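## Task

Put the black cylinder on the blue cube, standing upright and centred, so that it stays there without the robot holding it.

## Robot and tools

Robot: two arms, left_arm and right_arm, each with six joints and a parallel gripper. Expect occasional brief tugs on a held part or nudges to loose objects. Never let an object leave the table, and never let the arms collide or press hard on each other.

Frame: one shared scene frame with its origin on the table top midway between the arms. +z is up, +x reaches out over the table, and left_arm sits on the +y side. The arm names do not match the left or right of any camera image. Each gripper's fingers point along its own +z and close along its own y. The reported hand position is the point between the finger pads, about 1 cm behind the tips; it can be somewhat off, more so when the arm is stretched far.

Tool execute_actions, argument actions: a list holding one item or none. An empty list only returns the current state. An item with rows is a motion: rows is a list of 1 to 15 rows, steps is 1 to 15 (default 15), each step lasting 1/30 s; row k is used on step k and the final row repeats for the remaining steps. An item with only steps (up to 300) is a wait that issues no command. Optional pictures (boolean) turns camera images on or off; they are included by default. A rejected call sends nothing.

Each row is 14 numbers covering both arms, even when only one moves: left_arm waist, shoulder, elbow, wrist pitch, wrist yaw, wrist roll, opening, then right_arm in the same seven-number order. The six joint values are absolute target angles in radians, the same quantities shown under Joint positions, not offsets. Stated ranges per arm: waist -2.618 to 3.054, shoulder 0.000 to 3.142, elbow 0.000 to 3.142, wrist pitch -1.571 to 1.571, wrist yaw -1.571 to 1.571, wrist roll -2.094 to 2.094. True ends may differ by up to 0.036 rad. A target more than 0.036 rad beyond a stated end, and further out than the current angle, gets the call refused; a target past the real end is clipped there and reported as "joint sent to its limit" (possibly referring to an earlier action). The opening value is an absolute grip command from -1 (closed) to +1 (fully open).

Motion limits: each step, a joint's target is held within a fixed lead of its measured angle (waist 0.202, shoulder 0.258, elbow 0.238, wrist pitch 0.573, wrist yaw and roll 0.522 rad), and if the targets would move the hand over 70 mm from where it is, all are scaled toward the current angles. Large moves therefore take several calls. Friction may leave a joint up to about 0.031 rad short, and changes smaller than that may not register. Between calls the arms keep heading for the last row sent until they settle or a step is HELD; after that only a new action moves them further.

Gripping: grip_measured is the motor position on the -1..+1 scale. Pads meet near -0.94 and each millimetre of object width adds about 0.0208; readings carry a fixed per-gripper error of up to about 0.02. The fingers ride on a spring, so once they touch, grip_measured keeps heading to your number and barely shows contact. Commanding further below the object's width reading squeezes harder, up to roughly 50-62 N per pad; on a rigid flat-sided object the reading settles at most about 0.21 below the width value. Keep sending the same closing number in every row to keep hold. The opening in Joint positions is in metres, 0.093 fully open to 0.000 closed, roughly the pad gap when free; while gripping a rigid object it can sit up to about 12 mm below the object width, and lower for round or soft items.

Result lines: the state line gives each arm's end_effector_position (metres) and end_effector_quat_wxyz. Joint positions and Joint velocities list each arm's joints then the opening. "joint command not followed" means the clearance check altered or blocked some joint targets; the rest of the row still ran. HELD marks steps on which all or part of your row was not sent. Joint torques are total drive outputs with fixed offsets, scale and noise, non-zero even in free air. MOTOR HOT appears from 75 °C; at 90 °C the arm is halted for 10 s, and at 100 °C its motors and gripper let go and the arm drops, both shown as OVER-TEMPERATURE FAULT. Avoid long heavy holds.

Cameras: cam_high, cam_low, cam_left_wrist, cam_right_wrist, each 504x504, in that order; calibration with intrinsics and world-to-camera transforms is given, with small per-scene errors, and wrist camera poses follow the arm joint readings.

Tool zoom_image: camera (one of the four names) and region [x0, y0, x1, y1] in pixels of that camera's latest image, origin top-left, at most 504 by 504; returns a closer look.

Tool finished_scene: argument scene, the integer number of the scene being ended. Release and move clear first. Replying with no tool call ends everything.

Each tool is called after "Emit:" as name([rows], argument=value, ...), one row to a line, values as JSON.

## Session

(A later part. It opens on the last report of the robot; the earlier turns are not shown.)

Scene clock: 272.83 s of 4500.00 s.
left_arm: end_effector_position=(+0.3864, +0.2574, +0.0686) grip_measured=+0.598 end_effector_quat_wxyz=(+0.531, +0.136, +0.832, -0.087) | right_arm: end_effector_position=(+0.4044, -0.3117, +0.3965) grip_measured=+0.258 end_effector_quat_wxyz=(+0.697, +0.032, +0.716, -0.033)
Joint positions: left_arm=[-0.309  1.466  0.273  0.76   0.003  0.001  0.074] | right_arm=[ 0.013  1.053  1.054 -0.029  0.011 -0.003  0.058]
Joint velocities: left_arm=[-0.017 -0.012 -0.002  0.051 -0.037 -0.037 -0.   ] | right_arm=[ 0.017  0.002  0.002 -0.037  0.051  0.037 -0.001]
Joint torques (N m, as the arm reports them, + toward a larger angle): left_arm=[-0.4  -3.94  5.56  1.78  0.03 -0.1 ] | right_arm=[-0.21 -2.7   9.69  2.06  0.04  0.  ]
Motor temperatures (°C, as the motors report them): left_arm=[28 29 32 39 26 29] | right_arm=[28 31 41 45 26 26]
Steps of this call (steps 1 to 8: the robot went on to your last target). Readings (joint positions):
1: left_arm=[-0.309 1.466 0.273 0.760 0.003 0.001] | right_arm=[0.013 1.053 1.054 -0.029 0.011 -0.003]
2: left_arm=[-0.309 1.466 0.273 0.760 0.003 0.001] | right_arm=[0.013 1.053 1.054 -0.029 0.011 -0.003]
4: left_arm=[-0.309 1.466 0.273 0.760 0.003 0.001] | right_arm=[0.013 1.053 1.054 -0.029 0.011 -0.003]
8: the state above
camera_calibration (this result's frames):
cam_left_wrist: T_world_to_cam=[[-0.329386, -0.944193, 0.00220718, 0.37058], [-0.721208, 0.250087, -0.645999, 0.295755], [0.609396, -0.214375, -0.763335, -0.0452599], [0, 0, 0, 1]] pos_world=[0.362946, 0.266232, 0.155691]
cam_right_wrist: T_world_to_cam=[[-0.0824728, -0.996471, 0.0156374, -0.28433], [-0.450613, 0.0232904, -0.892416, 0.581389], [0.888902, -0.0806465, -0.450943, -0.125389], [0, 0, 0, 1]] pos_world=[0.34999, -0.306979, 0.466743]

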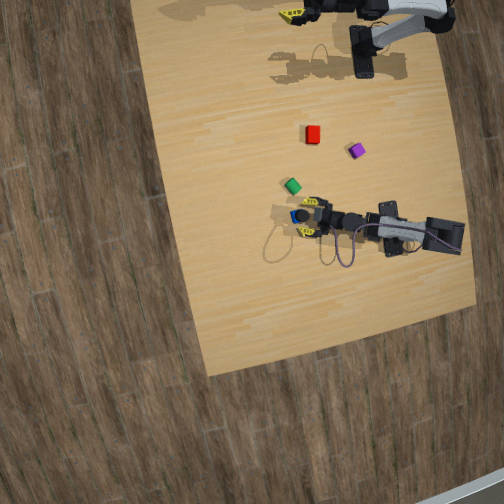

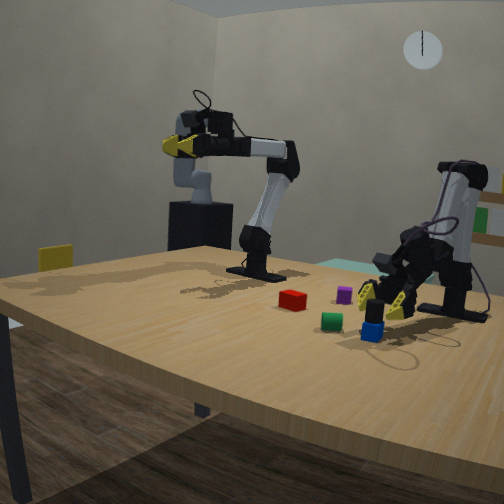

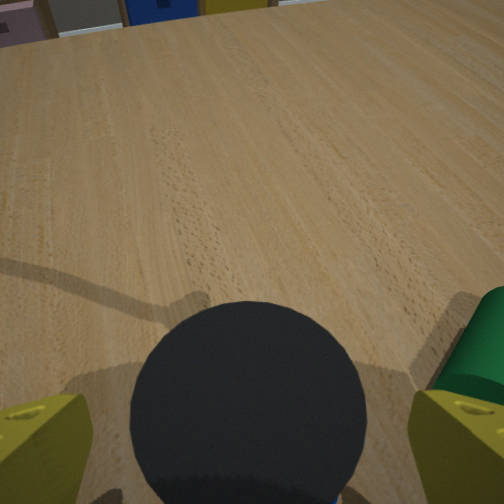

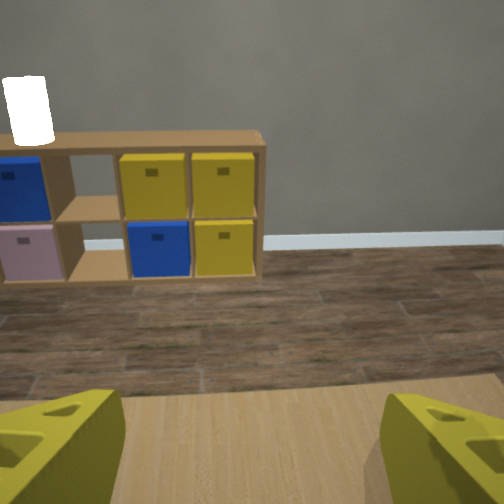

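Emit:
execute_actions([
  {"rows":[[-0.317,1.44,0.28,0.76,0,0,0.6,0.013,1.053,1.054,-0.024,0.011,-0.003,0.258],[-0.317,1.42,0.28,0.76,0,0,0.6,0.013,1.053,1.054,-0.024,0.011,-0.003,0.258],[-0.317,1.40,0.28,0.75,0,0,0.6,0.013,1.053,1.054,-0.024,0.011,-0.003,0.258],[-0.317,1.37,0.28,0.73,0,0,0.6,0.013,1.053,1.054,-0.024,0.011,-0.003,0.258],[-0.317,1.33,0.28,0.70,0,0,0.6,0.013,1.053,1.054,-0.024,0.011,-0.003,0.258],[-0.317,1.29,0.28,0.66,0,0,0.6,0.013,1.053,1.054,-0.024,0.011,-0.003,0.258],[-0.317,1.25,0.28,0.62,0,0,0.6,0.013,1.053,1.054,-0.024,0.011,-0.003,0.258],[-0.317,1.20,0.28,0.57,0,0,0.6,0.013,1.053,1.054,-0.024,0.011,-0.003,0.258],[-0.317,1.15,0.28,0.52,0,0,0.6,0.013,1.053,1.054,-0.024,0.011,-0.003,0.258],[-0.317,1.10,0.28,0.47,0,0,0.6,0.013,1.053,1.054,-0.024,0.011,-0.003,0.258],[-0.317,1.05,0.28,0.42,0,0,0.6,0.013,1.053,1.054,-0.024,0.011,-0.003,0.258],[-0.317,1.01,0.28,0.38,0,0,0.6,0.013,1.053,1.054,-0.024,0.011,-0.003,0.258],[-0.317,0.98,0.28,0.35,0,0,0.6,0.013,1.053,1.054,-0.024,0.011,-0.003,0.258],[-0.317,0.96,0.28,0.33,0,0,0.6,0.013,1.053,1.054,-0.024,0.011,-0.003,0.258],[-0.317,0.95,0.28,0.32,0,0,0.6,0.013,1.053,1.054,-0.024,0.011,-0.003,0.258]],"steps":15},
], pictures=false)

Emit:
execute_actions([
  {"steps":8},
])

Emit:
zoom_image(camera="cam_high", region=[280, 195, 320, 235])

Scene clock: 283.87 s of 4500.00 s.
left_arm: end_effector_position=(+0.3636, +0.2650, +0.1591) grip_measured=+0.598 end_effector_quat_wxyz=(+0.607, +0.127, +0.778, -0.099) | right_arm: end_effector_position=(+0.4044, -0.3117, +0.3965) grip_measured=+0.258 end_effector_quat_wxyz=(+0.697, +0.032, +0.716, -0.033)
Joint positions: left_arm=[-0.309  0.991  0.273  0.472  0.003  0.001  0.074] | right_arm=[ 0.013  1.053  1.054 -0.029  0.011 -0.003  0.058]
Joint velocities: left_arm=[ 0.007 -0.637  0.007 -0.725  0.007  0.051  0.001] | right_arm=[-0.022 -0.012  0.002  0.022 -0.066 -0.007 -0.001]
Joint torques (N m, as the arm reports them, + toward a larger angle): left_arm=[-0.36 -1.61  8.26  1.55  0.02 -0.12] | right_arm=[-0.2  -2.71  9.68  2.06  0.04  0.  ]
Motor temperatures (°C, as the motors report them): left_arm=[28 29 33 39 26 29] | right_arm=[28 31 41 45 26 26]
Steps of this call (steps 1 to 15: the robot went on to your last target; steps 16 to 90: nothing new was sent; then 7.53 s passed at rest; steps 91 to 105: all 15 steps of this action). Readings (joint positions):
91: left_arm=[-0.309 1.466 0.273 0.760 0.003 0.001] | right_arm=[0.013 1.053 1.054 -0.029 0.011 -0.003]
92: left_arm=[-0.309 1.462 0.273 0.759 0.003 0.001] | right_arm=[0.013 1.053 1.054 -0.029 0.011 -0.003]
94: left_arm=[-0.309 1.434 0.273 0.749 0.003 0.001] | right_arm=[0.013 1.053 1.054 -0.029 0.011 -0.003]
98: left_arm=[-0.309 1.293 0.273 0.687 0.003 0.001] | right_arm=[0.013 1.053 1.054 -0.029 0.011 -0.003]
105: the state above

Scene clock: 284.13 s of 4500.00 s.
left_arm: end_effector_position=(+0.3554, +0.2677, +0.1413) grip_measured=+0.598 end_effector_quat_wxyz=(+0.573, +0.131, +0.804, -0.093) | right_arm: end_effector_position=(+0.4044, -0.3117, +0.3965) grip_measured=+0.258 end_effector_quat_wxyz=(+0.697, +0.032, +0.716, -0.033)
Joint positions: left_arm=[-0.309  0.965  0.273  0.361  0.003  0.001  0.074] | right_arm=[ 0.013  1.053  1.054 -0.029  0.011 -0.003  0.058]
Joint velocities: left_arm=[-0.017  0.002 -0.002 -0.227 -0.066 -0.051 -0.001] | right_arm=[ 0.002 -0.002 -0.002 -0.007 -0.037  0.022  0.   ]
Joint torques (N m, as the arm reports them, + toward a larger angle): left_arm=[-0.42 -2.77  8.04  1.79  0.06 -0.1 ] | right_arm=[-0.2  -2.72  9.68  2.06  0.03  0.01]
Motor temperatures (°C, as the motors report them): left_arm=[28 29 33 39 26 29] | right_arm=[28 31 41 45 26 26]
Steps of this call (steps 1 to 8: the robot went on to your last target). Readings (joint positions):
1: left_arm=[-0.309 0.974 0.273 0.451 0.003 0.001] | right_arm=[0.013 1.053 1.054 -0.029 0.011 -0.003]
2: left_arm=[-0.309 0.967 0.273 0.434 0.003 0.001] | right_arm=[0.013 1.053 1.054 -0.029 0.011 -0.003]
4: left_arm=[-0.309 0.965 0.273 0.402 0.003 0.001] | right_arm=[0.013 1.053 1.054 -0.029 0.011 -0.003]
8: the state above
camera_calibration (this result's frames):
cam_left_wrist: T_world_to_cam=[[-0.329526, -0.944146, 0.000698951, 0.370187], [-0.655384, 0.228209, -0.719995, 0.31068], [0.679621, -0.237715, -0.693979, 0.00282922], [0, 0, 0, 1]] pos_world=[0.323678, 0.279283, 0.225393]
cam_right_wrist: T_world_to_cam=[[-0.0824728, -0.996471, 0.0156374, -0.28433], [-0.450613, 0.0232904, -0.892416, 0.581389], [0.888902, -0.0806465, -0.450943, -0.125389], [0, 0, 0, 1]] pos_world=[0.34999, -0.306979, 0.466743]

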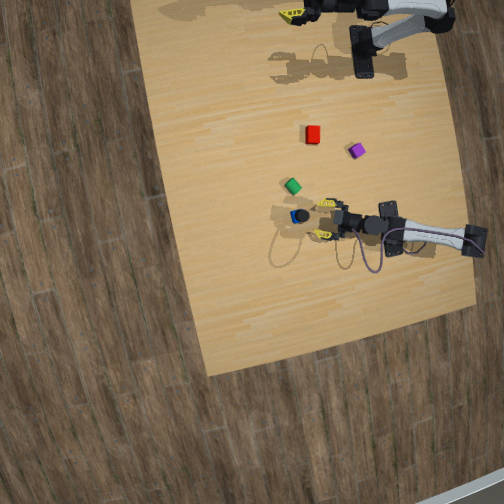

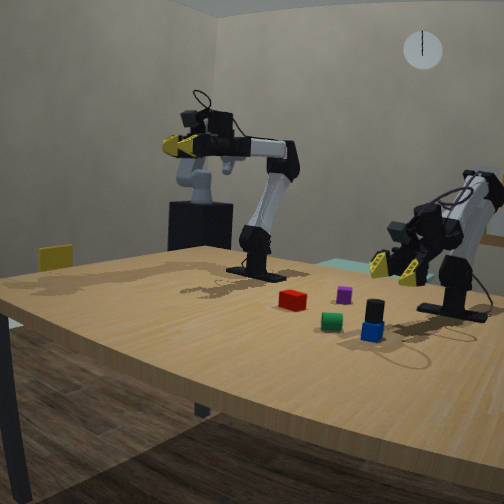

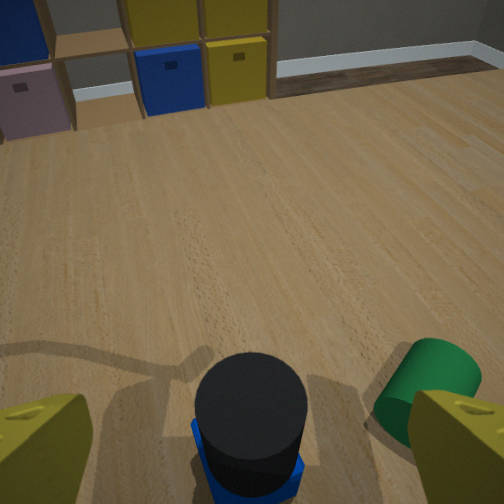

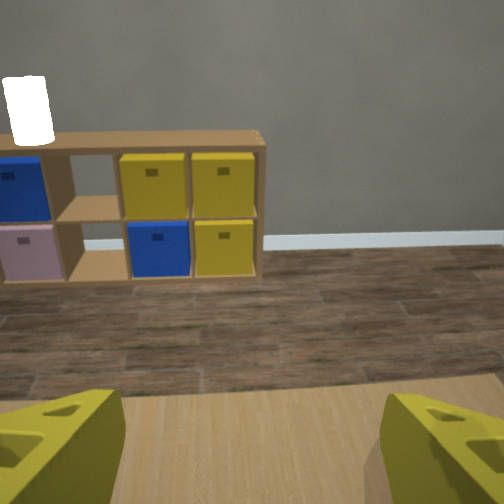

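Region (280, 195, 320, 235) of cam_high's 504x504 image, scaled by 12.600, with more detail than that image has.

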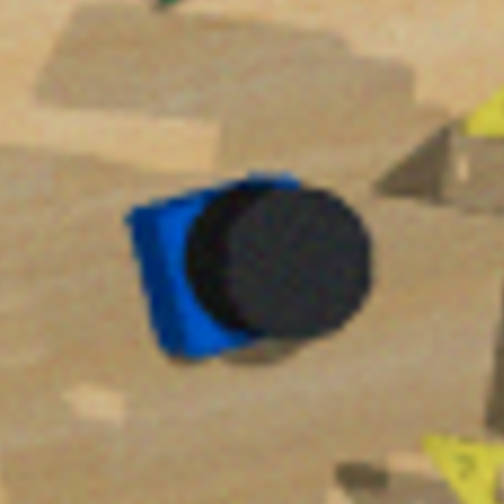

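Emit:
finished_scene(scene=1)

The scene is finished: the task was done.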